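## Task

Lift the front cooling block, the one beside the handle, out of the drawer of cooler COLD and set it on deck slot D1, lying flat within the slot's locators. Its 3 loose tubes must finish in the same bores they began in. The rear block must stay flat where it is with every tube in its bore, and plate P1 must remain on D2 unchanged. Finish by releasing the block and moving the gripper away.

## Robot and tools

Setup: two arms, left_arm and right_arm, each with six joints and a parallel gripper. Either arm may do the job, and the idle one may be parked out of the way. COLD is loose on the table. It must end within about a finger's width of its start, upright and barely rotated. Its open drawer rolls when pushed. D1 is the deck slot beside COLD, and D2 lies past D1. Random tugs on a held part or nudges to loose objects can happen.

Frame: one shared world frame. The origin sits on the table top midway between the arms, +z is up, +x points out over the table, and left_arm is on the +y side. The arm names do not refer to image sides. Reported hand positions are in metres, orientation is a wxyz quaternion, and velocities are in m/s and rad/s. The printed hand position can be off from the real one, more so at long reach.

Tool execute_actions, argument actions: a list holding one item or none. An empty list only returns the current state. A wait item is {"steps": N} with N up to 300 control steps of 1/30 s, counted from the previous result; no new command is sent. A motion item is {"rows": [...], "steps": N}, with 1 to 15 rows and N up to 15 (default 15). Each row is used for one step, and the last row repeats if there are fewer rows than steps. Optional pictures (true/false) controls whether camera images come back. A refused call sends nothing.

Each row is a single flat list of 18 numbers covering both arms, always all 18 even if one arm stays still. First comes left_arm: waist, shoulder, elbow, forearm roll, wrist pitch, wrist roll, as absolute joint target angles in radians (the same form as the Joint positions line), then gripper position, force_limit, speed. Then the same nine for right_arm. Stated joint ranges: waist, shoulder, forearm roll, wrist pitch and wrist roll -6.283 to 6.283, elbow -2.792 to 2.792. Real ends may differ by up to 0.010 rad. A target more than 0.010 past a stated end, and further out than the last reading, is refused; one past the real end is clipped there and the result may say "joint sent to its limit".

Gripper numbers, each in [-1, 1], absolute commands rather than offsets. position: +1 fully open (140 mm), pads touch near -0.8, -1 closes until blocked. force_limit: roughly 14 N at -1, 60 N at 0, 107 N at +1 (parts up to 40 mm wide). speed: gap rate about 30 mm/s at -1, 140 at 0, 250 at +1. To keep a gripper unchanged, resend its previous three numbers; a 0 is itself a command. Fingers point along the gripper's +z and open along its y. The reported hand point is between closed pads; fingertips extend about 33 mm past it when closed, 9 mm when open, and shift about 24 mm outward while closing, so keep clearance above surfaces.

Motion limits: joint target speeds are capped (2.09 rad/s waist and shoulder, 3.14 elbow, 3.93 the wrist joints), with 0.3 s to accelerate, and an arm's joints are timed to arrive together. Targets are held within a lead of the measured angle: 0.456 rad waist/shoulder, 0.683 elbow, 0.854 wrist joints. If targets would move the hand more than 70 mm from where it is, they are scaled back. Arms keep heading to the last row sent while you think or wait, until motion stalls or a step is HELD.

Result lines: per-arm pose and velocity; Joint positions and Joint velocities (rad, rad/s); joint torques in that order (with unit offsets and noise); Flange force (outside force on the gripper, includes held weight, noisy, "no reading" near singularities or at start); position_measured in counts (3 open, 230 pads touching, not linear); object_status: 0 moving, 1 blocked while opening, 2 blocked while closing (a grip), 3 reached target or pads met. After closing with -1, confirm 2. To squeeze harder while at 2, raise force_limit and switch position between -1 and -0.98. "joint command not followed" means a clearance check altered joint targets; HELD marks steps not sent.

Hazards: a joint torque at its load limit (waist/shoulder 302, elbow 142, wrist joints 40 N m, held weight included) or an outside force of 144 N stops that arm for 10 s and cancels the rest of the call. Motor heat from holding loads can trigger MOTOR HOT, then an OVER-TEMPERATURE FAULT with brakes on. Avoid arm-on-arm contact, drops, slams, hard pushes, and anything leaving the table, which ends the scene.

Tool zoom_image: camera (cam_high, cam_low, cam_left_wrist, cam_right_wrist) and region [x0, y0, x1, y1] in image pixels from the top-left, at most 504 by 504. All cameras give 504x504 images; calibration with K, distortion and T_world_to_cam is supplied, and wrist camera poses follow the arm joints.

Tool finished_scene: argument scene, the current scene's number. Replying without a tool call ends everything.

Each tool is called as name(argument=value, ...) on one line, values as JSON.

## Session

execute_actions(actions=[])

Scene clock: 0.00 s of 6600.00 s.
left_arm: end_effector_position=(+1.0838, +0.5038, +0.3400) position_measured=3 object_status=3 end_effector_quat_wxyz=(+0.473, +0.638, +0.539, -0.279) end_effector_velocity=(+0.000, -0.001, -0.000) end_effector_angular_velocity=(-0.001, -0.000, -0.001) | right_arm: end_effector_position=(+0.1977, +0.2461, +0.3880) position_measured=3 object_status=3 end_effector_quat_wxyz=(-0.061, +0.730, +0.557, +0.392) end_effector_velocity=(+0.000, -0.000, +0.000) end_effector_angular_velocity=(-0.000, -0.000, -0.001)
Joint positions: left_arm=[ 0.397  1.222  0.155 -1.179  1.7    0.18 ] | right_arm=[ 1.494  0.219  1.608 -0.714  0.755  2.129]
Joint velocities: left_arm=[-0.     0.    -0.    -0.001 -0.     0.   ] | right_arm=[-0.    -0.    -0.001  0.     0.001 -0.   ]
Joint torques (N m, as the joint torque sensors report them, + toward a larger angle): no reading
Flange force (N, the push that the arm receives, along the gripper's own x y z axes): no reading
camera_calibration (this result's frames):
cam_left_wrist: T_world_to_cam=[[0.981755, 0.0662895, 0.178223, -1.15444], [-0.175579, -0.0438226, 0.98349, -0.114332], [0.0730052, -0.996838, -0.031384, 0.619275], [0, 0, 0, 1]] pos_world=[1.06809, 0.688834, 0.337628]
cam_right_wrist: T_world_to_cam=[[0.808042, -0.529533, 0.258191, -0.135646], [-0.427562, -0.828625, -0.361346, 0.437409], [0.405288, 0.18159, -0.895973, 0.413597], [0, 0, 0, 1]] pos_world=[0.129001, 0.215514, 0.56365]

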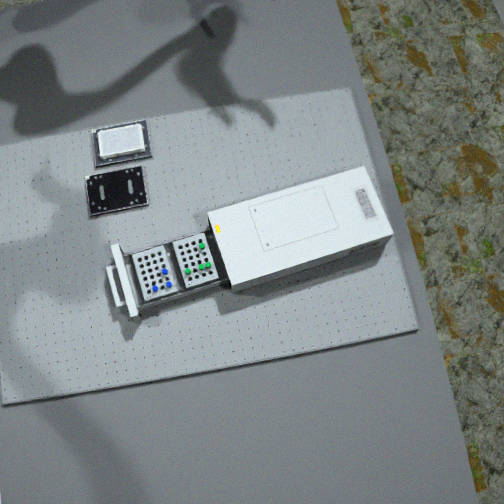

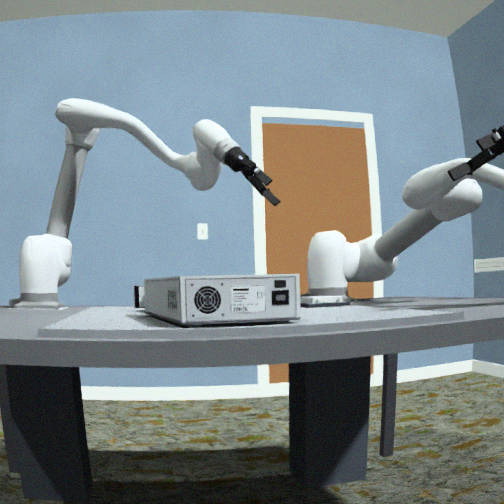

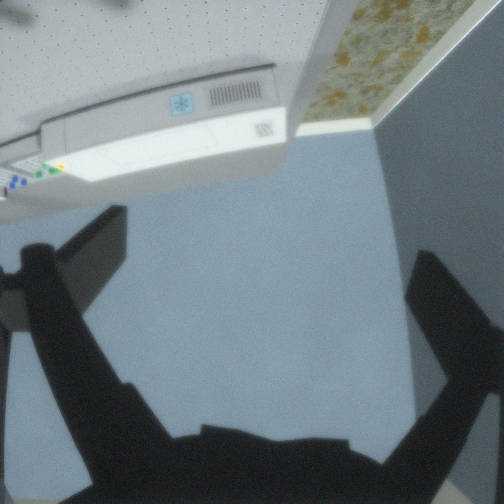

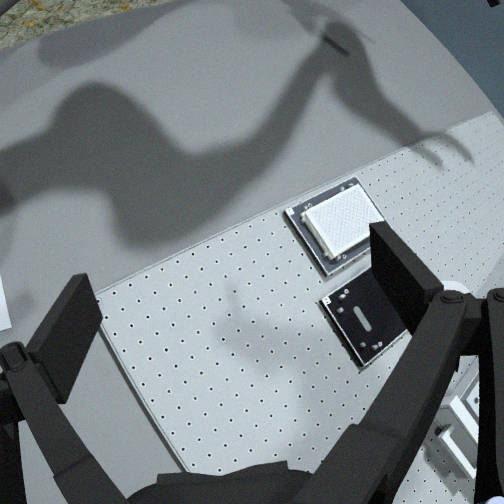

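execute_actions(actions=[{"rows":[[0.397,0.629,1.07,0,1.4426,-0.9484,1,0,0,-0.6,0.219,1.608,-0.714,0.755,2.129,1,0,0]],"steps":15}], pictures=false)

execute_actions(actions=[{"steps":75}], pictures=false)

execute_actions(actions=[{"rows":[[-0.6374,0.629,1.07,0,1.4426,-0.9484,1,0,0,-0.6,0.219,1.608,-0.714,0.755,2.129,1,0,0]],"steps":15}], pictures=false)

execute_actions(actions=[{"steps":75}])

Scene clock: 7.87 s of 6600.00 s.
left_arm: end_effector_position=(+0.9963, +0.6222, +0.2680) position_measured=3 object_status=3 end_effector_quat_wxyz=(+0.182, +0.417, +0.869, -0.193) end_effector_velocity=(-0.322, +0.289, -0.111) end_effector_angular_velocity=(+0.995, +0.979, +1.141) | right_arm: end_effector_position=(+0.3898, +0.1762, +0.3880) position_measured=3 object_status=3 end_effector_quat_wxyz=(-0.015, +0.790, +0.468, +0.396) end_effector_velocity=(+0.411, -0.208, -0.001) end_effector_angular_velocity=(-0.003, +0.000, -0.528)
Joint positions: left_arm=[ 0.397  0.89   0.661 -0.536  1.546 -0.448] | right_arm=[ 1.26   0.219  1.608 -0.714  0.755  2.129]
Joint velocities: left_arm=[-0.002 -0.608  0.951  1.242 -0.237 -1.16 ] | right_arm=[-0.527 -0.     0.001  0.     0.002 -0.   ]
Joint torques (N m, as the joint torque sensors report them, + toward a larger angle): left_arm=[   0.44 -125.66  -41.99    1.71    0.23   -0.42] | right_arm=[  2.04 -69.01 -42.     1.47  -0.94   0.71]
Flange force (N, the push that the arm receives, along the gripper's own x y z axes): left_arm=[-3.7 8.4 3.6] | right_arm=[2.8 1.9 5.5]
Steps of this call (steps 1 to 90: nothing new was sent; then 4.37 s passed at rest; steps 91 to 105: all 15 steps of this action). Readings (joint positions | what the end effector reports):
91: left_arm=[0.397 1.222 0.155 -1.179 1.700 0.180] | right_arm=[1.494 0.219 1.608 -0.714 0.755 2.129] | left_arm position_measured=3 object_status=3 | right_arm position_measured=3 object_status=3
92: left_arm=[0.397 1.218 0.162 -1.170 1.698 0.171] | right_arm=[1.490 0.219 1.608 -0.714 0.755 2.129] | left_arm position_measured=3 object_status=3 | right_arm position_measured=3 object_status=3
94: left_arm=[0.397 1.187 0.210 -1.111 1.680 0.112] | right_arm=[1.459 0.219 1.608 -0.714 0.755 2.129] | left_arm position_measured=3 object_status=3 | right_arm position_measured=3 object_status=3
98: left_arm=[0.397 1.056 0.404 -0.867 1.612 -0.131] | right_arm=[1.384 0.219 1.608 -0.714 0.755 2.129] | left_arm position_measured=3 object_status=3 | right_arm position_measured=3 object_status=3
105: the state above

Scene clock: 10.37 s of 6600.00 s.
left_arm: end_effector_position=(+0.8262, +0.7567, +0.2498) position_measured=3 object_status=3 end_effector_quat_wxyz=(-0.000, +0.197, +0.980, -0.000) end_effector_velocity=(+0.000, -0.001, -0.000) end_effector_angular_velocity=(-0.001, -0.001, -0.001) | right_arm: end_effector_position=(+0.8474, -0.8048, +0.3881) position_measured=3 object_status=3 end_effector_quat_wxyz=(+0.234, +0.910, -0.122, +0.320) end_effector_velocity=(-0.106, -0.449, -0.002) end_effector_angular_velocity=(+0.001, +0.004, -0.529)
Joint positions: left_arm=[ 0.397  0.629  1.07  -0.     1.443 -0.948] | right_arm=[-0.076  0.219  1.608 -0.714  0.755  2.129]
Joint velocities: left_arm=[-0.     0.    -0.    -0.002 -0.001  0.001] | right_arm=[-0.527  0.002  0.001  0.     0.001  0.001]
Joint torques (N m, as the joint torque sensors report them, + toward a larger angle): left_arm=[   1.14 -104.86  -42.33    3.71    0.06   -0.53] | right_arm=[  2.74 -68.54 -43.04   1.73  -1.28  -0.09]
Flange force (N, the push that the arm receives, along the gripper's own x y z axes): left_arm=[-1.9 0.4 2.2] | right_arm=[-0.9 1.1 6.3]
Steps of this call (steps 1 to 75: the robot went on to your last target). Readings (joint positions | what the end effector reports):
1: left_arm=[0.397 0.870 0.693 -0.494 1.538 -0.487] | right_arm=[1.242 0.219 1.608 -0.714 0.755 2.129] | left_arm position_measured=3 object_status=3 | right_arm position_measured=3 object_status=3
2: left_arm=[0.397 0.850 0.724 -0.453 1.530 -0.525] | right_arm=[1.224 0.219 1.608 -0.714 0.755 2.129] | left_arm position_measured=3 object_status=3 | right_arm position_measured=3 object_status=3
4: left_arm=[0.397 0.811 0.785 -0.373 1.514 -0.599] | right_arm=[1.189 0.219 1.608 -0.714 0.755 2.129] | left_arm position_measured=3 object_status=3 | right_arm position_measured=3 object_status=3
8: left_arm=[0.397 0.737 0.901 -0.221 1.485 -0.742] | right_arm=[1.117 0.219 1.608 -0.714 0.755 2.129] | left_arm position_measured=3 object_status=3 | right_arm position_measured=3 object_status=3
75: the state above

Scene clock: 10.87 s of 6600.00 s.
left_arm: end_effector_position=(+0.8572, +0.5545, +0.2499) position_measured=3 object_status=3 end_effector_quat_wxyz=(+0.000, +0.305, +0.952, +0.000) end_effector_velocity=(+0.019, -0.458, -0.000) end_effector_angular_velocity=(+0.001, -0.001, -0.499) | right_arm: end_effector_position=(+0.7642, -1.0222, +0.3881) position_measured=3 object_status=3 end_effector_quat_wxyz=(+0.274, +0.886, -0.242, +0.286) end_effector_velocity=(-0.221, -0.405, -0.000) end_effector_angular_velocity=(-0.000, +0.001, -0.528)
Joint positions: left_arm=[ 0.174  0.629  1.07   0.     1.443 -0.948] | right_arm=[-0.343  0.219  1.608 -0.714  0.755  2.129]
Joint velocities: left_arm=[-0.498 -0.     0.     0.001 -0.001  0.   ] | right_arm=[-0.529 -0.     0.001  0.     0.    -0.001]
Joint torques (N m, as the joint torque sensors report them, + toward a larger angle): left_arm=[   0.7  -107.5   -42.84    3.65    0.38   -0.73] | right_arm=[  1.32 -69.38 -42.42   1.56  -0.65   0.35]
Flange force (N, the push that the arm receives, along the gripper's own x y z axes): left_arm=[-1.4 1.2 3.7] | right_arm=[1.6 0.1 6.8]
Steps of this call (steps 1 to 15: all 15 steps of this action). Readings (joint positions | what the end effector reports):
1: left_arm=[0.397 0.629 1.070 0.000 1.443 -0.948] | right_arm=[-0.094 0.219 1.608 -0.714 0.755 2.129] | left_arm position_measured=3 object_status=3 | right_arm position_measured=3 object_status=3
2: left_arm=[0.393 0.629 1.070 0.000 1.443 -0.948] | right_arm=[-0.112 0.219 1.608 -0.714 0.755 2.129] | left_arm position_measured=3 object_status=3 | right_arm position_measured=3 object_status=3
4: left_arm=[0.363 0.629 1.070 0.000 1.443 -0.948] | right_arm=[-0.147 0.219 1.608 -0.714 0.755 2.129] | left_arm position_measured=3 object_status=3 | right_arm position_measured=3 object_status=3
8: left_arm=[0.292 0.629 1.070 0.000 1.443 -0.948] | right_arm=[-0.219 0.219 1.608 -0.714 0.755 2.129] | left_arm position_measured=3 object_status=3 | right_arm position_measured=3 object_status=3
15: the state above

Scene clock: 13.37 s of 6600.00 s.
left_arm: end_effector_position=(+0.5981, -0.1238, +0.2498) position_measured=3 object_status=3 end_effector_quat_wxyz=(-0.000, +0.656, +0.755, +0.000) end_effector_velocity=(-0.000, -0.000, +0.000) end_effector_angular_velocity=(-0.001, +0.001, +0.001) | right_arm: end_effector_position=(+0.6331, -1.2032, +0.3881) position_measured=3 object_status=3 end_effector_quat_wxyz=(+0.309, +0.847, -0.353, +0.249) end_effector_velocity=(-0.001, -0.000, -0.003) end_effector_angular_velocity=(+0.002, +0.003, -0.001)
Joint positions: left_arm=[-0.637  0.629  1.07   0.     1.443 -0.948] | right_arm=[-0.6    0.219  1.608 -0.714  0.755  2.129]
Joint velocities: left_arm=[ 0.    -0.    -0.    -0.001 -0.    -0.001] | right_arm=[-0.001  0.002  0.002  0.    -0.    -0.   ]
Joint torques (N m, as the joint torque sensors report them, + toward a larger angle): left_arm=[   0.51 -106.15  -43.16    3.98    0.22   -0.31] | right_arm=[  2.72 -68.25 -43.34   1.5   -1.04   0.04]
Flange force (N, the push that the arm receives, along the gripper's own x y z axes): left_arm=[-1.4 0.6 4.2] | right_arm=[-0.1 1.2 7.6]
Steps of this call (steps 1 to 75: the robot went on to your last target). Readings (joint positions | what the end effector reports):
1: left_arm=[0.157 0.629 1.070 0.000 1.443 -0.948] | right_arm=[-0.361 0.219 1.608 -0.714 0.755 2.129] | left_arm position_measured=3 object_status=3 | right_arm position_measured=3 object_status=3
2: left_arm=[0.140 0.629 1.070 0.000 1.443 -0.948] | right_arm=[-0.379 0.219 1.608 -0.714 0.755 2.129] | left_arm position_measured=3 object_status=3 | right_arm position_measured=3 object_status=3
4: left_arm=[0.107 0.629 1.070 0.000 1.443 -0.948] | right_arm=[-0.415 0.219 1.608 -0.714 0.755 2.129] | left_arm position_measured=3 object_status=3 | right_arm position_measured=3 object_status=3
8: left_arm=[0.039 0.629 1.070 0.000 1.443 -0.948] | right_arm=[-0.486 0.219 1.608 -0.714 0.755 2.129] | left_arm position_measured=3 object_status=3 | right_arm position_measured=3 object_status=3
75: the state above
All arms were judged still, so your last target was given up. Only a new action makes them travel on or press farther. Fingers that are still opening or closing keep moving.
camera_calibration (this result's frames):
cam_left_wrist: T_world_to_cam=[[0.962975, 0.268844, -0.020044, -0.534136], [0.256293, -0.889884, 0.377386, -0.350126], [0.083621, -0.368551, -0.925839, 0.321119], [0, 0, 0, 1]] pos_world=[0.577242, -0.0496236, 0.418731]
cam_right_wrist: T_world_to_cam=[[-0.862568, -0.43514, 0.258127, -0.0836057], [-0.503918, 0.78447, -0.361487, 1.41196], [-0.0451951, -0.441882, -0.895934, 0.0354552], [0, 0, 0, 1]] pos_world=[0.640999, -1.12835, 0.563753]

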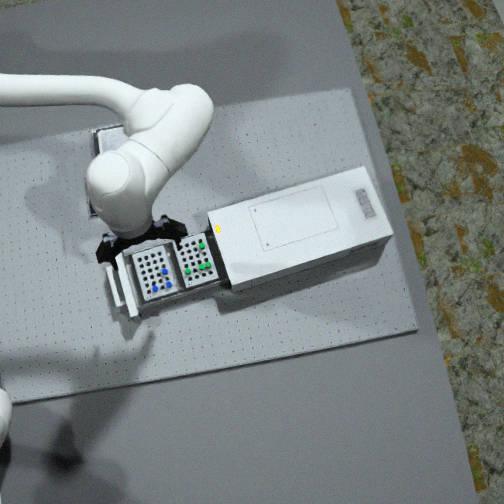

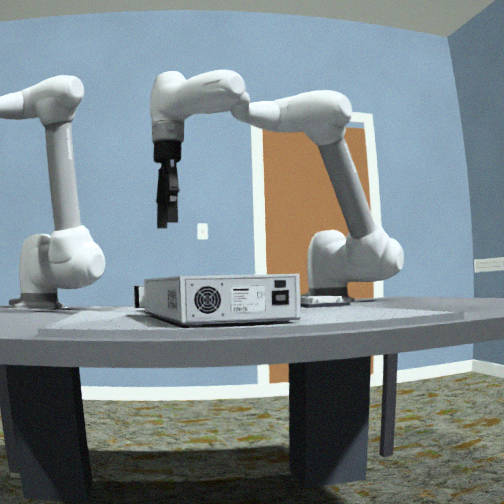

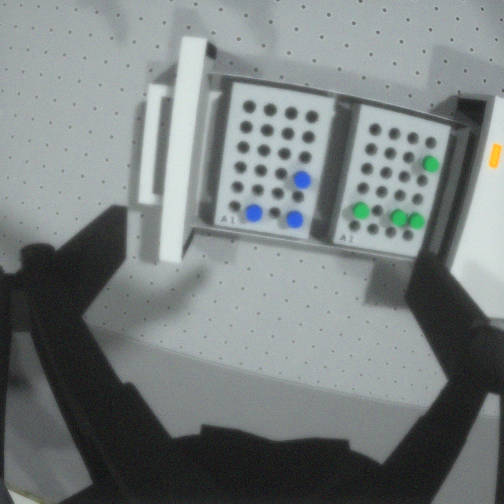

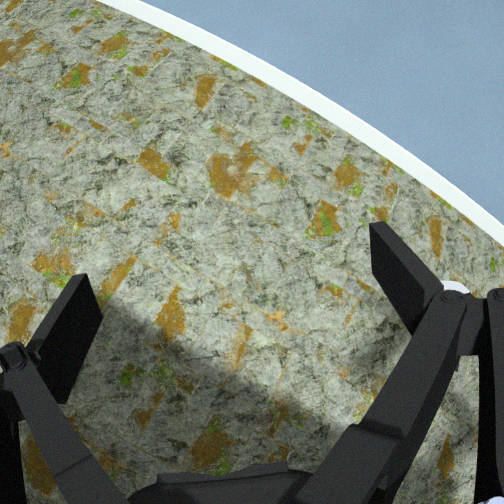

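execute_actions(actions=[{"rows":[[-0.627,0.6744,1.2708,0,1.1964,-0.918,0.42,0,0,-0.6,0.219,1.608,-0.714,0.755,2.129,1,0,0]],"steps":15}], pictures=false)

execute_actions(actions=[{"steps":10}])

Scene clock: 21.30 s of 6600.00 s.
left_arm: end_effector_position=(+0.5967, -0.1089, +0.1008) position_measured=76 object_status=0 end_effector_quat_wxyz=(+0.000, +0.663, +0.748, -0.000) end_effector_velocity=(-0.001, +0.004, -0.012) end_effector_angular_velocity=(+0.001, +0.001, -0.000) | right_arm: end_effector_position=(+0.6331, -1.2032, +0.3881) position_measured=3 object_status=3 end_effector_quat_wxyz=(+0.309, +0.847, -0.353, +0.249) end_effector_velocity=(-0.000, +0.000, +0.001) end_effector_angular_velocity=(-0.001, -0.001, +0.001)
Joint positions: left_arm=[-0.627  0.674  1.269 -0.     1.198 -0.918] | right_arm=[-0.6    0.219  1.608 -0.714  0.755  2.129]
Joint velocities: left_arm=[ 0.002  0.003  0.019 -0.    -0.021  0.002] | right_arm=[ 0.    -0.001  0.    -0.    -0.    -0.   ]
Joint torques (N m, as the joint torque sensors report them, + toward a larger angle): left_arm=[   1.08 -110.44  -40.43    3.8     0.06   -0.65] | right_arm=[  0.36 -67.13 -42.89   1.6   -1.13  -0.01]
Flange force (N, the push that the arm receives, along the gripper's own x y z axes): left_arm=[-5.7 4.2 5.2] | right_arm=[-0.4 -1.2 3.6]
Steps of this call (steps 1 to 90: nothing new was sent; then 4.43 s passed at rest; steps 91 to 105: all 15 steps of this action). Readings (joint positions | what the end effector reports):
91: left_arm=[-0.637 0.629 1.070 -0.000 1.442 -0.948] | right_arm=[-0.600 0.219 1.608 -0.714 0.755 2.129] | left_arm position_measured=3 object_status=0 | right_arm position_measured=3 object_status=3
92: left_arm=[-0.637 0.630 1.076 -0.000 1.434 -0.948] | right_arm=[-0.600 0.219 1.608 -0.714 0.755 2.129] | left_arm position_measured=7 object_status=0 | right_arm position_measured=3 object_status=3
94: left_arm=[-0.635 0.639 1.119 -0.000 1.381 -0.941] | right_arm=[-0.600 0.219 1.608 -0.714 0.755 2.129] | left_arm position_measured=22 object_status=0 | right_arm position_measured=3 object_status=3
98: left_arm=[-0.631 0.660 1.207 -0.000 1.275 -0.928] | right_arm=[-0.600 0.219 1.608 -0.714 0.755 2.129] | left_arm position_measured=53 object_status=0 | right_arm position_measured=3 object_status=3
105: the state above

Scene clock: 21.63 s of 6600.00 s.
left_arm: end_effector_position=(+0.5965, -0.1086, +0.0999) position_measured=76 object_status=3 end_effector_quat_wxyz=(+0.000, +0.663, +0.748, -0.000) end_effector_velocity=(+0.000, -0.000, +0.000) end_effector_angular_velocity=(-0.000, -0.001, -0.001) | right_arm: end_effector_position=(+0.6331, -1.2032, +0.3881) position_measured=3 object_status=3 end_effector_quat_wxyz=(+0.309, +0.847, -0.353, +0.249) end_effector_velocity=(-0.000, -0.001, -0.001) end_effector_angular_velocity=(+0.000, +0.000, +0.000)
Joint positions: left_arm=[-0.627  0.674  1.271 -0.     1.196 -0.918] | right_arm=[-0.6    0.219  1.608 -0.714  0.755  2.129]
Joint velocities: left_arm=[-0.    -0.    -0.     0.001 -0.     0.   ] | right_arm=[-0.001  0.001 -0.     0.    -0.001 -0.001]
Joint torques (N m, as the joint torque sensors report them, + toward a larger angle): left_arm=[   0.44 -107.14  -40.14    3.57    0.35   -0.35] | right_arm=[  1.41 -69.89 -42.67   1.52  -1.14   0.56]
Flange force (N, the push that the arm receives, along the gripper's own x y z axes): left_arm=[-1.3 0.9 3.7] | right_arm=[3.8 -0.5 7.4]
Steps of this call (steps 1 to 10: the robot went on to your last target). Readings (joint positions | what the end effector reports):
1: left_arm=[-0.627 0.674 1.270 -0.000 1.197 -0.918] | right_arm=[-0.600 0.219 1.608 -0.714 0.755 2.129] | left_arm position_measured=76 object_status=0 | right_arm position_measured=3 object_status=3
2: left_arm=[-0.627 0.674 1.270 -0.000 1.197 -0.918] | right_arm=[-0.600 0.219 1.608 -0.714 0.755 2.129] | left_arm position_measured=76 object_status=3 | right_arm position_measured=3 object_status=3
4: left_arm=[-0.627 0.674 1.271 -0.000 1.197 -0.918] | right_arm=[-0.600 0.219 1.608 -0.714 0.755 2.129] | left_arm position_measured=76 object_status=3 | right_arm position_measured=3 object_status=3
8: left_arm=[-0.627 0.674 1.271 -0.000 1.196 -0.918] | right_arm=[-0.600 0.219 1.608 -0.714 0.755 2.129] | left_arm position_measured=76 object_status=3 | right_arm position_measured=3 object_status=3
10: the state above
camera_calibration (this result's frames):
cam_left_wrist: T_world_to_cam=[[0.968144, 0.249581, -0.020164, -0.544842], [0.238523, -0.89475, 0.377531, -0.269481], [0.0761829, -0.370314, -0.925777, 0.192271], [0, 0, 0, 1]] pos_world=[0.577115, -0.0339353, 0.268751]
cam_right_wrist: T_world_to_cam=[[-0.862567, -0.435141, 0.25813, -0.083607], [-0.50392, 0.784472, -0.36148, 1.41196], [-0.0452011, -0.441878, -0.895936, 0.0354582], [0, 0, 0, 1]] pos_world=[0.641002, -1.12836, 0.563746]

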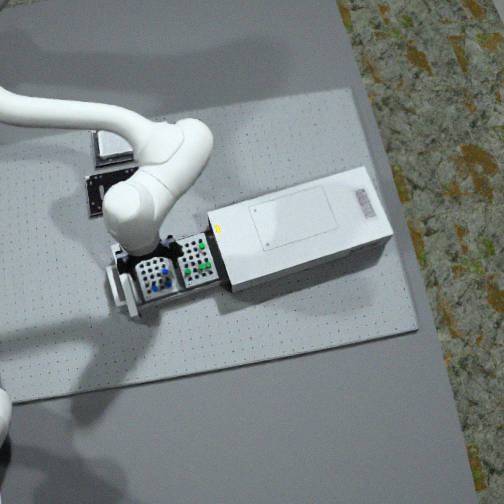

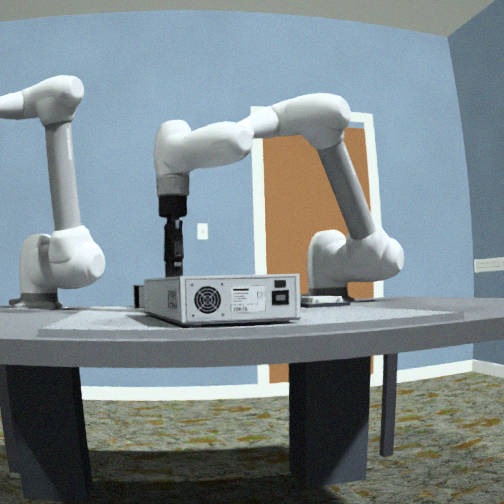

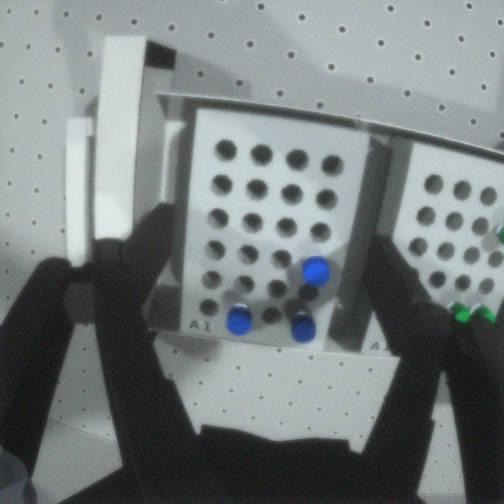

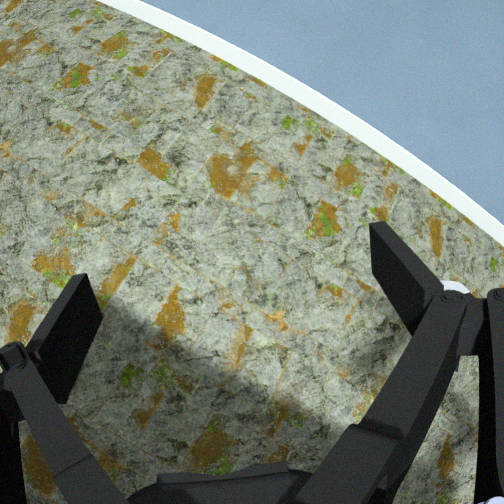

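zoom_image(camera="cam_left_wrist", region=[130, 90, 430, 370])

Region (130, 90, 430, 370) of cam_left_wrist's 504x504 image, scaled by 1.680, with more detail than that image has; it fills the top 470 rows of this view, and the rest is white.

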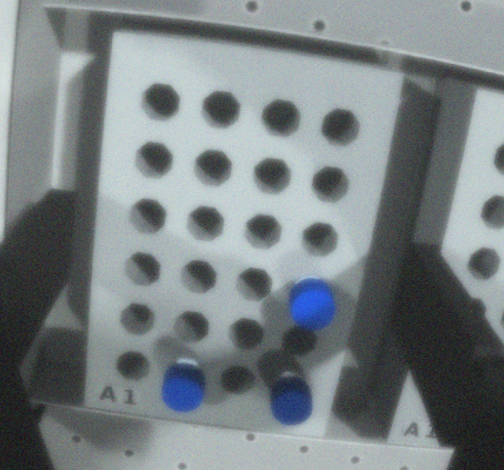

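execute_actions(actions=[{"rows":[[-0.6294,0.6813,1.2877,0,1.1727,-0.9204,0.42,0,0,-0.6,0.219,1.608,-0.714,0.755,2.129,1,0,0],[-0.6294,0.6813,1.2877,0,1.1727,-0.9204,0.42,0,0,-0.6,0.219,1.608,-0.714,0.755,2.129,1,0,0],[-0.6294,0.6813,1.2877,0,1.1727,-0.9204,0.42,0,0,-0.6,0.219,1.608,-0.714,0.755,2.129,1,0,0],[-0.6294,0.6813,1.2877,0,1.1727,-0.9204,0.42,0,0,-0.6,0.219,1.608,-0.714,0.755,2.129,1,0,0],[-0.6294,0.6813,1.2877,0,1.1727,-0.9204,0.42,0,0,-0.6,0.219,1.608,-0.714,0.755,2.129,1,0,0],[-0.6294,0.6908,1.2982,0,1.1526,-0.9204,0.42,0,0,-0.6,0.219,1.608,-0.714,0.755,2.129,1,0,0],[-0.6294,0.6908,1.2982,0,1.1526,-0.9204,0.42,0,0,-0.6,0.219,1.608,-0.714,0.755,2.129,1,0,0],[-0.6294,0.6908,1.2982,0,1.1526,-0.9204,0.42,0,0,-0.6,0.219,1.608,-0.714,0.755,2.129,1,0,0],[-0.6294,0.7003,1.3087,0,1.1326,-0.9204,0.42,0,0,-0.6,0.219,1.608,-0.714,0.755,2.129,1,0,0]],"steps":15}])

Scene clock: 29.27 s of 6600.00 s.
left_arm: end_effector_position=(+0.5940, -0.1089, +0.0576) position_measured=76 object_status=3 end_effector_quat_wxyz=(+0.000, +0.663, +0.748, +0.000) end_effector_velocity=(+0.001, +0.001, -0.010) end_effector_angular_velocity=(-0.001, -0.001, +0.002) | right_arm: end_effector_position=(+0.6331, -1.2032, +0.3881) position_measured=3 object_status=3 end_effector_quat_wxyz=(+0.309, +0.847, -0.353, +0.249) end_effector_velocity=(-0.000, -0.000, +0.002) end_effector_angular_velocity=(-0.001, -0.003, -0.000)
Joint positions: left_arm=[-0.629  0.7    1.308  0.     1.134 -0.92 ] | right_arm=[-0.6    0.219  1.608 -0.714  0.755  2.129]
Joint velocities: left_arm=[ 0.002  0.006  0.008 -0.    -0.016  0.   ] | right_arm=[-0.    -0.002 -0.    -0.    -0.001  0.001]
Joint torques (N m, as the joint torque sensors report them, + toward a larger angle): left_arm=[  -0.3  -112.44  -40.74    3.59    0.13   -0.39] | right_arm=[  2.44 -68.77 -43.36   1.84  -1.08  -0.02]
Flange force (N, the push that the arm receives, along the gripper's own x y z axes): left_arm=[-1.6 2.9 6.1] | right_arm=[-0.4 0.3 6.9]
Steps of this call (steps 1 to 15: the robot went on to your last target; steps 16 to 90: nothing new was sent; then 4.13 s passed at rest; steps 91 to 105: all 15 steps of this action). Readings (joint positions | what the end effector reports):
91: left_arm=[-0.627 0.675 1.271 0.000 1.196 -0.918] | right_arm=[-0.600 0.219 1.608 -0.714 0.755 2.129] | left_arm position_measured=76 object_status=3 | right_arm position_measured=3 object_status=3
92: left_arm=[-0.627 0.676 1.275 0.000 1.190 -0.918] | right_arm=[-0.600 0.219 1.608 -0.714 0.755 2.129] | left_arm position_measured=76 object_status=3 | right_arm position_measured=3 object_status=3
94: left_arm=[-0.629 0.680 1.284 0.000 1.178 -0.920] | right_arm=[-0.600 0.219 1.608 -0.714 0.755 2.129] | left_arm position_measured=76 object_status=3 | right_arm position_measured=3 object_status=3
98: left_arm=[-0.629 0.687 1.294 0.000 1.161 -0.920] | right_arm=[-0.600 0.219 1.608 -0.714 0.755 2.129] | left_arm position_measured=76 object_status=3 | right_arm position_measured=3 object_status=3
105: the state above
camera_calibration (this result's frames):
cam_left_wrist: T_world_to_cam=[[0.968179, 0.249469, -0.0198491, -0.543231], [0.238322, -0.894897, 0.37731, -0.253035], [0.0763641, -0.370034, -0.925874, 0.153146], [0, 0, 0, 1]] pos_world=[0.574554, -0.0342523, 0.226484]
cam_right_wrist: T_world_to_cam=[[-0.862567, -0.43514, 0.258128, -0.0836048], [-0.503919, 0.784471, -0.361484, 1.41196], [-0.045198, -0.44188, -0.895935, 0.0354553], [0, 0, 0, 1]] pos_world=[0.641003, -1.12836, 0.563748]

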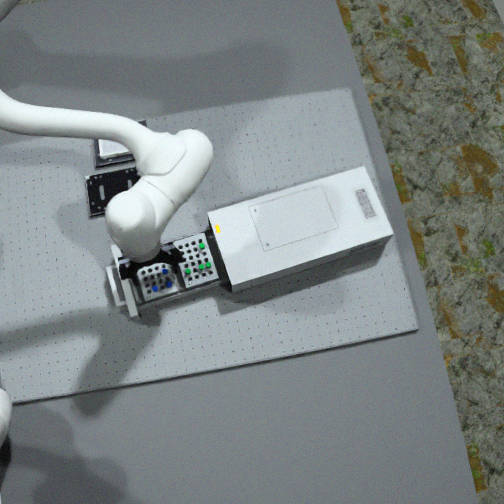

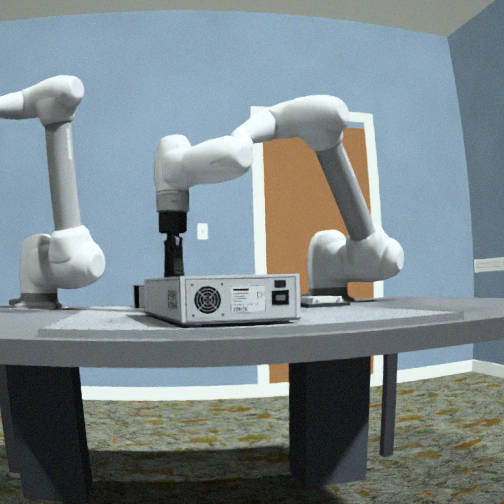

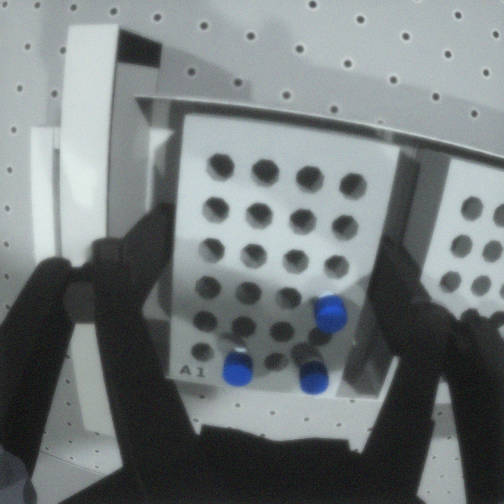

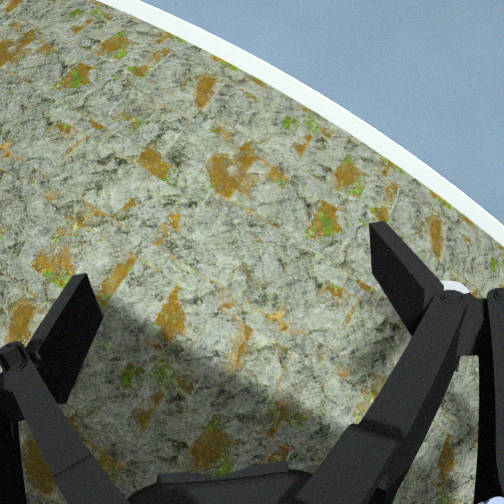

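execute_actions(actions=[{"rows":[[-0.6294,0.7003,1.3087,0,1.1326,-0.9204,-1,0.6,-0.8,-0.6,0.219,1.608,-0.714,0.755,2.129,1,0,0]],"steps":15}], pictures=false)

execute_actions(actions=[{"rows":[[-0.6294,0.6989,1.3072,0,1.1355,-0.9204,-0.98,0.6,-0.8,-0.6,0.219,1.608,-0.714,0.755,2.129,1,0,0]],"steps":15}], pictures=false)

execute_actions(actions=[{"rows":[[-0.6294,0.6955,1.3035,0,1.1426,-0.9204,-0.98,0.6,-0.8,-0.6,0.219,1.608,-0.714,0.755,2.129,1,0,0],[-0.6294,0.6955,1.3035,0,1.1426,-0.9204,-0.98,0.6,-0.8,-0.6,0.219,1.608,-0.714,0.755,2.129,1,0,0],[-0.6294,0.6955,1.3035,0,1.1426,-0.9204,-0.98,0.6,-0.8,-0.6,0.219,1.608,-0.714,0.755,2.129,1,0,0],[-0.6294,0.6908,1.2982,0,1.1526,-0.9204,-0.98,0.6,-0.8,-0.6,0.219,1.608,-0.714,0.755,2.129,1,0,0],[-0.6294,0.6908,1.2982,0,1.1526,-0.9204,-0.98,0.6,-0.8,-0.6,0.219,1.608,-0.714,0.755,2.129,1,0,0],[-0.6294,0.6908,1.2982,0,1.1526,-0.9204,-0.98,0.6,-0.8,-0.6,0.219,1.608,-0.714,0.755,2.129,1,0,0],[-0.6294,0.6813,1.2877,0,1.1727,-0.9204,-0.98,0.6,-0.8,-0.6,0.219,1.608,-0.714,0.755,2.129,1,0,0]],"steps":15}], pictures=false)

Scene clock: 37.57 s of 6600.00 s.
left_arm: end_effector_position=(+0.5939, -0.1089, +0.0569) position_measured=105 object_status=0 end_effector_quat_wxyz=(+0.000, +0.663, +0.748, -0.000) end_effector_velocity=(+0.000, +0.000, +0.000) end_effector_angular_velocity=(+0.001, +0.001, -0.000) | right_arm: end_effector_position=(+0.6331, -1.2032, +0.3881) position_measured=3 object_status=3 end_effector_quat_wxyz=(+0.309, +0.847, -0.353, +0.249) end_effector_velocity=(+0.000, -0.000, -0.000) end_effector_angular_velocity=(+0.000, -0.000, -0.000)
Joint positions: left_arm=[-0.629  0.7    1.309 -0.     1.133 -0.92 ] | right_arm=[-0.6    0.219  1.608 -0.714  0.755  2.129]
Joint velocities: left_arm=[ 0.     0.    -0.001  0.     0.001  0.001] | right_arm=[-0.     0.001 -0.001 -0.    -0.     0.   ]
Joint torques (N m, as the joint torque sensors report them, + toward a larger angle): left_arm=[ -1.14 -91.94 -32.23   2.65   0.24   0.09] | right_arm=[  1.15 -66.74 -43.57   1.9   -1.07   0.25]
Flange force (N, the push that the arm receives, along the gripper's own x y z axes): left_arm=[4.1 -1.7 -12.8] | right_arm=[-2.3 0.5 3.6]
Steps of this call (steps 1 to 15: the robot went on to your last target; steps 16 to 90: nothing new was sent; then 4.80 s passed at rest; steps 91 to 105: all 15 steps of this action). Readings (joint positions | what the end effector reports):
91: left_arm=[-0.629 0.700 1.309 -0.000 1.133 -0.920] | right_arm=[-0.600 0.219 1.608 -0.714 0.755 2.129] | left_arm position_measured=76 object_status=0 | right_arm position_measured=3 object_status=3
92: left_arm=[-0.629 0.700 1.309 -0.000 1.133 -0.920] | right_arm=[-0.600 0.219 1.608 -0.714 0.755 2.129] | left_arm position_measured=78 object_status=0 | right_arm position_measured=3 object_status=3
94: left_arm=[-0.629 0.700 1.309 -0.000 1.133 -0.920] | right_arm=[-0.600 0.219 1.608 -0.714 0.755 2.129] | left_arm position_measured=83 object_status=0 | right_arm position_measured=3 object_status=3
98: left_arm=[-0.629 0.700 1.309 -0.000 1.133 -0.920] | right_arm=[-0.600 0.219 1.608 -0.714 0.755 2.129] | left_arm position_measured=95 object_status=0 | right_arm position_measured=3 object_status=3
105: the state above

Scene clock: 38.07 s of 6600.00 s.
left_arm: end_effector_position=(+0.5938, -0.1089, +0.0588) position_measured=105 object_status=2 end_effector_quat_wxyz=(-0.000, +0.663, +0.748, -0.000) end_effector_velocity=(+0.000, +0.000, +0.000) end_effector_angular_velocity=(-0.001, +0.000, -0.001) | right_arm: end_effector_position=(+0.6331, -1.2032, +0.3881) position_measured=3 object_status=3 end_effector_quat_wxyz=(+0.309, +0.847, -0.353, +0.249) end_effector_velocity=(-0.000, -0.000, -0.001) end_effector_angular_velocity=(+0.001, +0.001, -0.001)
Joint positions: left_arm=[-0.629  0.699  1.307 -0.     1.136 -0.92 ] | right_arm=[-0.6    0.219  1.608 -0.714  0.755  2.129]
Joint velocities: left_arm=[ 0.001 -0.    -0.    -0.001 -0.     0.001] | right_arm=[-0.001  0.001  0.001  0.    -0.    -0.   ]
Joint torques (N m, as the joint torque sensors report them, + toward a larger angle): left_arm=[   0.35 -116.93  -43.76    3.39    0.38   -0.56] | right_arm=[ -1.26 -66.67 -42.86   1.54  -0.96   0.47]
Flange force (N, the push that the arm receives, along the gripper's own x y z axes): left_arm=[-1.6 1.8 13.7] | right_arm=[-0.2 -1.9 2.1]
Steps of this call (steps 1 to 15: all 15 steps of this action). Readings (joint positions | what the end effector reports):
1: left_arm=[-0.629 0.700 1.309 -0.000 1.133 -0.920] | right_arm=[-0.600 0.219 1.608 -0.714 0.755 2.129] | left_arm position_measured=105 object_status=0 | right_arm position_measured=3 object_status=3
2: left_arm=[-0.629 0.700 1.309 -0.000 1.133 -0.920] | right_arm=[-0.600 0.219 1.608 -0.714 0.755 2.129] | left_arm position_measured=105 object_status=0 | right_arm position_measured=3 object_status=3
4: left_arm=[-0.629 0.700 1.308 -0.000 1.135 -0.920] | right_arm=[-0.600 0.219 1.608 -0.714 0.755 2.129] | left_arm position_measured=105 object_status=0 | right_arm position_measured=3 object_status=3
8: left_arm=[-0.629 0.699 1.307 -0.000 1.135 -0.920] | right_arm=[-0.600 0.219 1.608 -0.714 0.755 2.129] | left_arm position_measured=105 object_status=2 | right_arm position_measured=3 object_status=3
15: the state above

Scene clock: 38.57 s of 6600.00 s.
left_arm: end_effector_position=(+0.5938, -0.1089, +0.0845) position_measured=105 object_status=2 end_effector_quat_wxyz=(-0.000, +0.663, +0.748, -0.000) end_effector_velocity=(+0.001, -0.000, +0.004) end_effector_angular_velocity=(+0.000, -0.002, -0.001) | right_arm: end_effector_position=(+0.6331, -1.2032, +0.3881) position_measured=3 object_status=3 end_effector_quat_wxyz=(+0.309, +0.847, -0.353, +0.249) end_effector_velocity=(+0.000, +0.000, +0.000) end_effector_angular_velocity=(+0.000, -0.000, -0.000)
Joint positions: left_arm=[-0.629  0.681  1.288 -0.     1.172 -0.92 ] | right_arm=[-0.6    0.219  1.608 -0.714  0.755  2.129]
Joint velocities: left_arm=[-0.    -0.002 -0.004  0.001  0.005  0.   ] | right_arm=[ 0.    -0.    -0.    -0.     0.     0.001]
Joint torques (N m, as the joint torque sensors report them, + toward a larger angle): left_arm=[   0.76 -115.89  -43.69    3.59    0.52   -0.39] | right_arm=[  2.3  -68.57 -41.36   2.21  -1.14   0.3 ]
Flange force (N, the push that the arm receives, along the gripper's own x y z axes): left_arm=[-3.2 2.4 13.1] | right_arm=[4.4 0.2 6.6]
Steps of this call (steps 1 to 15: all 15 steps of this action). Readings (joint positions | what the end effector reports):
1: left_arm=[-0.629 0.699 1.307 -0.000 1.136 -0.920] | right_arm=[-0.600 0.219 1.608 -0.714 0.755 2.129] | left_arm position_measured=105 object_status=2 | right_arm position_measured=3 object_status=3
2: left_arm=[-0.629 0.698 1.306 -0.000 1.138 -0.920] | right_arm=[-0.600 0.219 1.608 -0.714 0.755 2.129] | left_arm position_measured=105 object_status=2 | right_arm position_measured=3 object_status=3
4: left_arm=[-0.629 0.696 1.304 -0.000 1.141 -0.920] | right_arm=[-0.600 0.219 1.608 -0.714 0.755 2.129] | left_arm position_measured=105 object_status=2 | right_arm position_measured=3 object_status=3
8: left_arm=[-0.629 0.689 1.296 -0.000 1.157 -0.920] | right_arm=[-0.600 0.219 1.608 -0.714 0.755 2.129] | left_arm position_measured=105 object_status=2 | right_arm position_measured=3 object_status=3
15: the state above

execute_actions(actions=[{"rows":[[-0.6294,0.6293,1.1972,0,1.3152,-0.9204,-0.98,0.6,-0.8,-0.6,0.219,1.608,-0.714,0.755,2.129,1,0,0]],"steps":13}], pictures=false)

execute_actions(actions=[{"rows":[[-0.4399,0.2521,1.7635,0,1.126,0.939,-0.98,0.6,-0.8,-0.6,0.219,1.608,-0.714,0.755,2.129,1,0,0]],"steps":15}], pictures=false)

execute_actions(actions=[{"steps":22}], pictures=false)

execute_actions(actions=[{"rows":[[-0.4399,0.3083,1.8308,0,1.0025,0.939,-0.98,0.6,-0.8,-0.6,0.219,1.608,-0.714,0.755,2.129,1,0,0]],"steps":15}])

zoom_image(camera="cam_left_wrist", region=[140, 0, 440, 200])

Scene clock: 47.37 s of 6600.00 s.
left_arm: end_effector_position=(+0.5939, -0.1088, +0.1793) position_measured=105 object_status=2 end_effector_quat_wxyz=(-0.000, +0.663, +0.748, +0.000) end_effector_velocity=(-0.001, -0.001, +0.006) end_effector_angular_velocity=(-0.001, -0.000, -0.001) | right_arm: end_effector_position=(+0.6331, -1.2032, +0.3881) position_measured=3 object_status=3 end_effector_quat_wxyz=(+0.309, +0.847, -0.353, +0.249) end_effector_velocity=(+0.001, -0.001, -0.001) end_effector_angular_velocity=(+0.000, +0.000, +0.001)
Joint positions: left_arm=[-0.629  0.63   1.198  0.     1.315 -0.92 ] | right_arm=[-0.6    0.219  1.608 -0.714  0.755  2.129]
Joint velocities: left_arm=[-0.001 -0.002 -0.006 -0.001  0.008  0.   ] | right_arm=[-0.     0.002 -0.001 -0.    -0.001 -0.   ]
Joint torques (N m, as the joint torque sensors report them, + toward a larger angle): left_arm=[   0.74 -112.53  -46.13    3.71    0.16   -0.62] | right_arm=[  3.99 -67.97 -42.8    1.4   -1.08  -0.08]
Flange force (N, the push that the arm receives, along the gripper's own x y z axes): left_arm=[-2.4 1.4 12.9] | right_arm=[1.0 3.0 7.4]
Steps of this call (steps 1 to 15: the robot went on to your last target; steps 16 to 90: nothing new was sent; then 5.37 s passed at rest; steps 91 to 103: all 13 steps of this action). Readings (joint positions | what the end effector reports):
91: left_arm=[-0.629 0.681 1.287 0.000 1.173 -0.920] | right_arm=[-0.600 0.219 1.608 -0.714 0.755 2.129] | left_arm position_measured=105 object_status=2 | right_arm position_measured=3 object_status=3
92: left_arm=[-0.629 0.679 1.283 0.000 1.182 -0.920] | right_arm=[-0.600 0.219 1.608 -0.714 0.755 2.129] | left_arm position_measured=105 object_status=2 | right_arm position_measured=3 object_status=3
94: left_arm=[-0.629 0.660 1.249 0.000 1.233 -0.920] | right_arm=[-0.600 0.219 1.608 -0.714 0.755 2.129] | left_arm position_measured=105 object_status=2 | right_arm position_measured=3 object_status=3
98: left_arm=[-0.629 0.632 1.203 0.000 1.306 -0.920] | right_arm=[-0.600 0.219 1.608 -0.714 0.755 2.129] | left_arm position_measured=105 object_status=2 | right_arm position_measured=3 object_status=3
103: the state above

Scene clock: 47.87 s of 6600.00 s.
left_arm: end_effector_position=(+0.5533, +0.0548, +0.1887) position_measured=105 object_status=2 end_effector_quat_wxyz=(+0.000, +0.842, +0.540, +0.000) end_effector_velocity=(-0.126, +0.325, -0.005) end_effector_angular_velocity=(+0.002, -0.000, -1.775) | right_arm: end_effector_position=(+0.6331, -1.2032, +0.3881) position_measured=3 object_status=3 end_effector_quat_wxyz=(+0.309, +0.847, -0.353, +0.249) end_effector_velocity=(-0.000, +0.000, +0.000) end_effector_angular_velocity=(-0.000, -0.000, +0.000)
Joint positions: left_arm=[-0.519  0.409  1.528  0.     1.204 -0.259] | right_arm=[-0.6    0.219  1.608 -0.714  0.755  2.129]
Joint velocities: left_arm=[ 0.222 -0.443  0.661 -0.    -0.218  1.997] | right_arm=[ 0.    -0.001  0.001  0.    -0.    -0.   ]
Joint torques (N m, as the joint torque sensors report them, + toward a larger angle): left_arm=[ -4.89 -86.8  -44.8    3.46   0.36  -0.42] | right_arm=[  3.31 -67.53 -43.78   1.42  -1.2    0.25]
Flange force (N, the push that the arm receives, along the gripper's own x y z axes): left_arm=[4.1 -0.3 11.5] | right_arm=[-1.7 3.3 5.3]
Steps of this call (steps 1 to 15: all 15 steps of this action). Readings (joint positions | what the end effector reports):
1: left_arm=[-0.629 0.629 1.198 0.000 1.315 -0.920] | right_arm=[-0.600 0.219 1.608 -0.714 0.755 2.129] | left_arm position_measured=105 object_status=2 | right_arm position_measured=3 object_status=3
2: left_arm=[-0.628 0.626 1.203 0.000 1.312 -0.911] | right_arm=[-0.600 0.219 1.608 -0.714 0.755 2.129] | left_arm position_measured=105 object_status=2 | right_arm position_measured=3 object_status=3
4: left_arm=[-0.615 0.600 1.243 0.000 1.297 -0.852] | right_arm=[-0.600 0.219 1.608 -0.714 0.755 2.129] | left_arm position_measured=105 object_status=2 | right_arm position_measured=3 object_status=3
8: left_arm=[-0.576 0.522 1.358 0.000 1.260 -0.661] | right_arm=[-0.600 0.219 1.608 -0.714 0.755 2.129] | left_arm position_measured=105 object_status=2 | right_arm position_measured=3 object_status=3
15: the state above

Scene clock: 48.60 s of 6600.00 s.
left_arm: end_effector_position=(+0.4981, +0.1671, +0.1798) position_measured=105 object_status=2 end_effector_quat_wxyz=(+0.000, +1.000, +0.011, +0.000) end_effector_velocity=(-0.000, -0.000, +0.000) end_effector_angular_velocity=(-0.000, -0.000, -0.001) | right_arm: end_effector_position=(+0.6331, -1.2032, +0.3881) position_measured=3 object_status=3 end_effector_quat_wxyz=(+0.309, +0.847, -0.353, +0.249) end_effector_velocity=(+0.001, -0.000, +0.002) end_effector_angular_velocity=(-0.001, -0.002, +0.001)
Joint positions: left_arm=[-0.44   0.252  1.763 -0.     1.126  0.939] | right_arm=[-0.6    0.219  1.608 -0.714  0.755  2.129]
Joint velocities: left_arm=[-0.    -0.     0.    -0.    -0.     0.001] | right_arm=[ 0.    -0.001 -0.001  0.    -0.001  0.   ]
Joint torques (N m, as the joint torque sensors report them, + toward a larger angle): left_arm=[ -2.1  -72.21 -43.15   3.48   0.02  -0.6 ] | right_arm=[  0.98 -68.48 -42.7    1.66  -0.41   0.06]
Flange force (N, the push that the arm receives, along the gripper's own x y z axes): left_arm=[4.3 -1.9 12.1] | right_arm=[0.9 -0.6 6.0]
Steps of this call (steps 1 to 22: the robot went on to your last target). Readings (joint positions | what the end effector reports):
1: left_arm=[-0.511 0.394 1.551 0.000 1.196 -0.189] | right_arm=[-0.600 0.219 1.608 -0.714 0.755 2.129] | left_arm position_measured=105 object_status=2 | right_arm position_measured=3 object_status=3
2: left_arm=[-0.504 0.380 1.572 0.000 1.189 -0.115] | right_arm=[-0.600 0.219 1.608 -0.714 0.755 2.129] | left_arm position_measured=105 object_status=2 | right_arm position_measured=3 object_status=3
4: left_arm=[-0.490 0.352 1.613 0.000 1.176 0.047] | right_arm=[-0.600 0.219 1.608 -0.714 0.755 2.129] | left_arm position_measured=105 object_status=2 | right_arm position_measured=3 object_status=3
8: left_arm=[-0.466 0.304 1.686 0.000 1.152 0.442] | right_arm=[-0.600 0.219 1.608 -0.714 0.755 2.129] | left_arm position_measured=105 object_status=2 | right_arm position_measured=3 object_status=3
22: the state above

Scene clock: 49.10 s of 6600.00 s.
left_arm: end_effector_position=(+0.4981, +0.1671, +0.1100) position_measured=105 object_status=2 end_effector_quat_wxyz=(+0.000, +1.000, +0.011, -0.000) end_effector_velocity=(-0.000, +0.001, -0.001) end_effector_angular_velocity=(+0.001, +0.001, +0.001) | right_arm: end_effector_position=(+0.6331, -1.2032, +0.3881) position_measured=3 object_status=3 end_effector_quat_wxyz=(+0.309, +0.847, -0.353, +0.249) end_effector_velocity=(-0.000, -0.000, +0.001) end_effector_angular_velocity=(-0.001, -0.001, +0.000)
Joint positions: left_arm=[-0.44   0.308  1.831 -0.     1.003  0.939] | right_arm=[-0.6    0.219  1.608 -0.714  0.755  2.129]
Joint velocities: left_arm=[ 0.001  0.     0.001  0.    -0.    -0.   ] | right_arm=[-0.    -0.001 -0.    -0.    -0.    -0.   ]
Joint torques (N m, as the joint torque sensors report them, + toward a larger angle): left_arm=[  0.6  -74.69 -41.39   3.35  -0.13  -0.58] | right_arm=[  3.5  -68.8  -43.49   1.52  -1.2   -0.15]
Flange force (N, the push that the arm receives, along the gripper's own x y z axes): left_arm=[-0.5 -0.5 12.5] | right_arm=[-0.1 1.8 7.2]
Steps of this call (steps 1 to 15: all 15 steps of this action). Readings (joint positions | what the end effector reports):
1: left_arm=[-0.440 0.252 1.764 -0.000 1.125 0.939] | right_arm=[-0.600 0.219 1.608 -0.714 0.755 2.129] | left_arm position_measured=105 object_status=2 | right_arm position_measured=3 object_status=3
2: left_arm=[-0.440 0.256 1.768 -0.000 1.117 0.939] | right_arm=[-0.600 0.219 1.608 -0.714 0.755 2.129] | left_arm position_measured=105 object_status=2 | right_arm position_measured=3 object_status=3
4: left_arm=[-0.440 0.280 1.798 -0.000 1.063 0.939] | right_arm=[-0.600 0.219 1.608 -0.714 0.755 2.129] | left_arm position_measured=105 object_status=2 | right_arm position_measured=3 object_status=3
8: left_arm=[-0.440 0.307 1.829 -0.000 1.006 0.939] | right_arm=[-0.600 0.219 1.608 -0.714 0.755 2.129] | left_arm position_measured=105 object_status=2 | right_arm position_measured=3 object_status=3
15: the state above
camera_calibration (this result's frames):
cam_left_wrist: T_world_to_cam=[[0.152687, -0.988076, -0.0197931, 0.094766], [-0.913984, -0.148799, 0.377481, 0.446248], [-0.375925, -0.0395458, -0.925806, 0.48118], [0, 0, 0, 1]] pos_world=[0.574281, 0.179066, 0.278905]
cam_right_wrist: T_world_to_cam=[[-0.862567, -0.435141, 0.258129, -0.0836049], [-0.503919, 0.784471, -0.361484, 1.41196], [-0.045198, -0.44188, -0.895935, 0.0354552], [0, 0, 0, 1]] pos_world=[0.641003, -1.12836, 0.563749]

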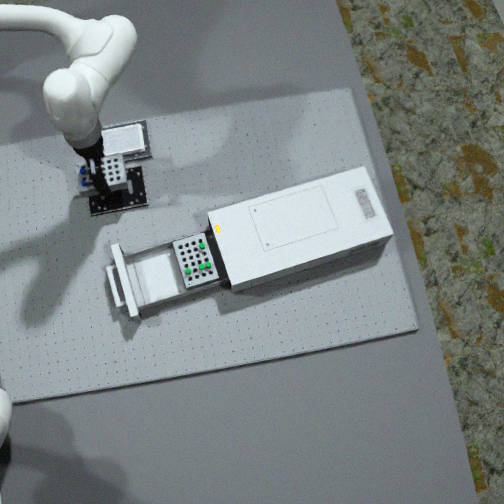

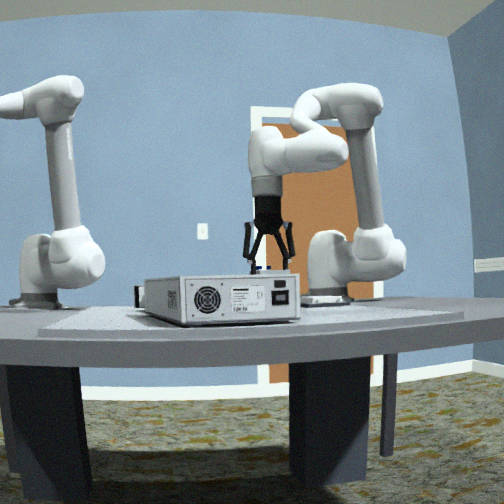

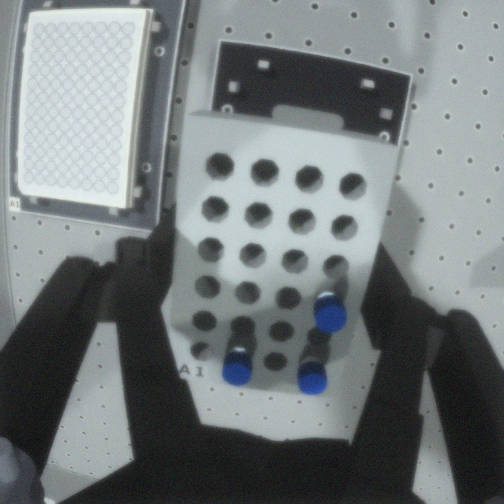

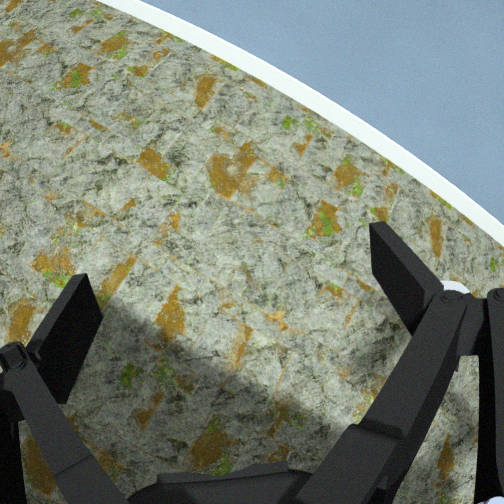

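Region (140, 0, 440, 200) of cam_left_wrist's 504x504 image, scaled by 1.680, with more detail than that image has.

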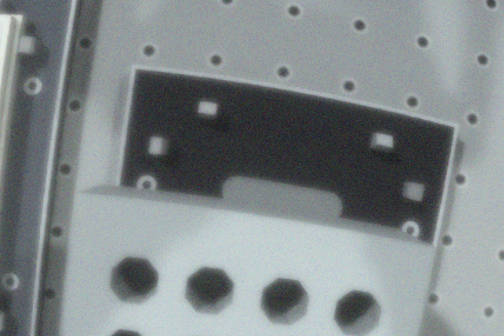

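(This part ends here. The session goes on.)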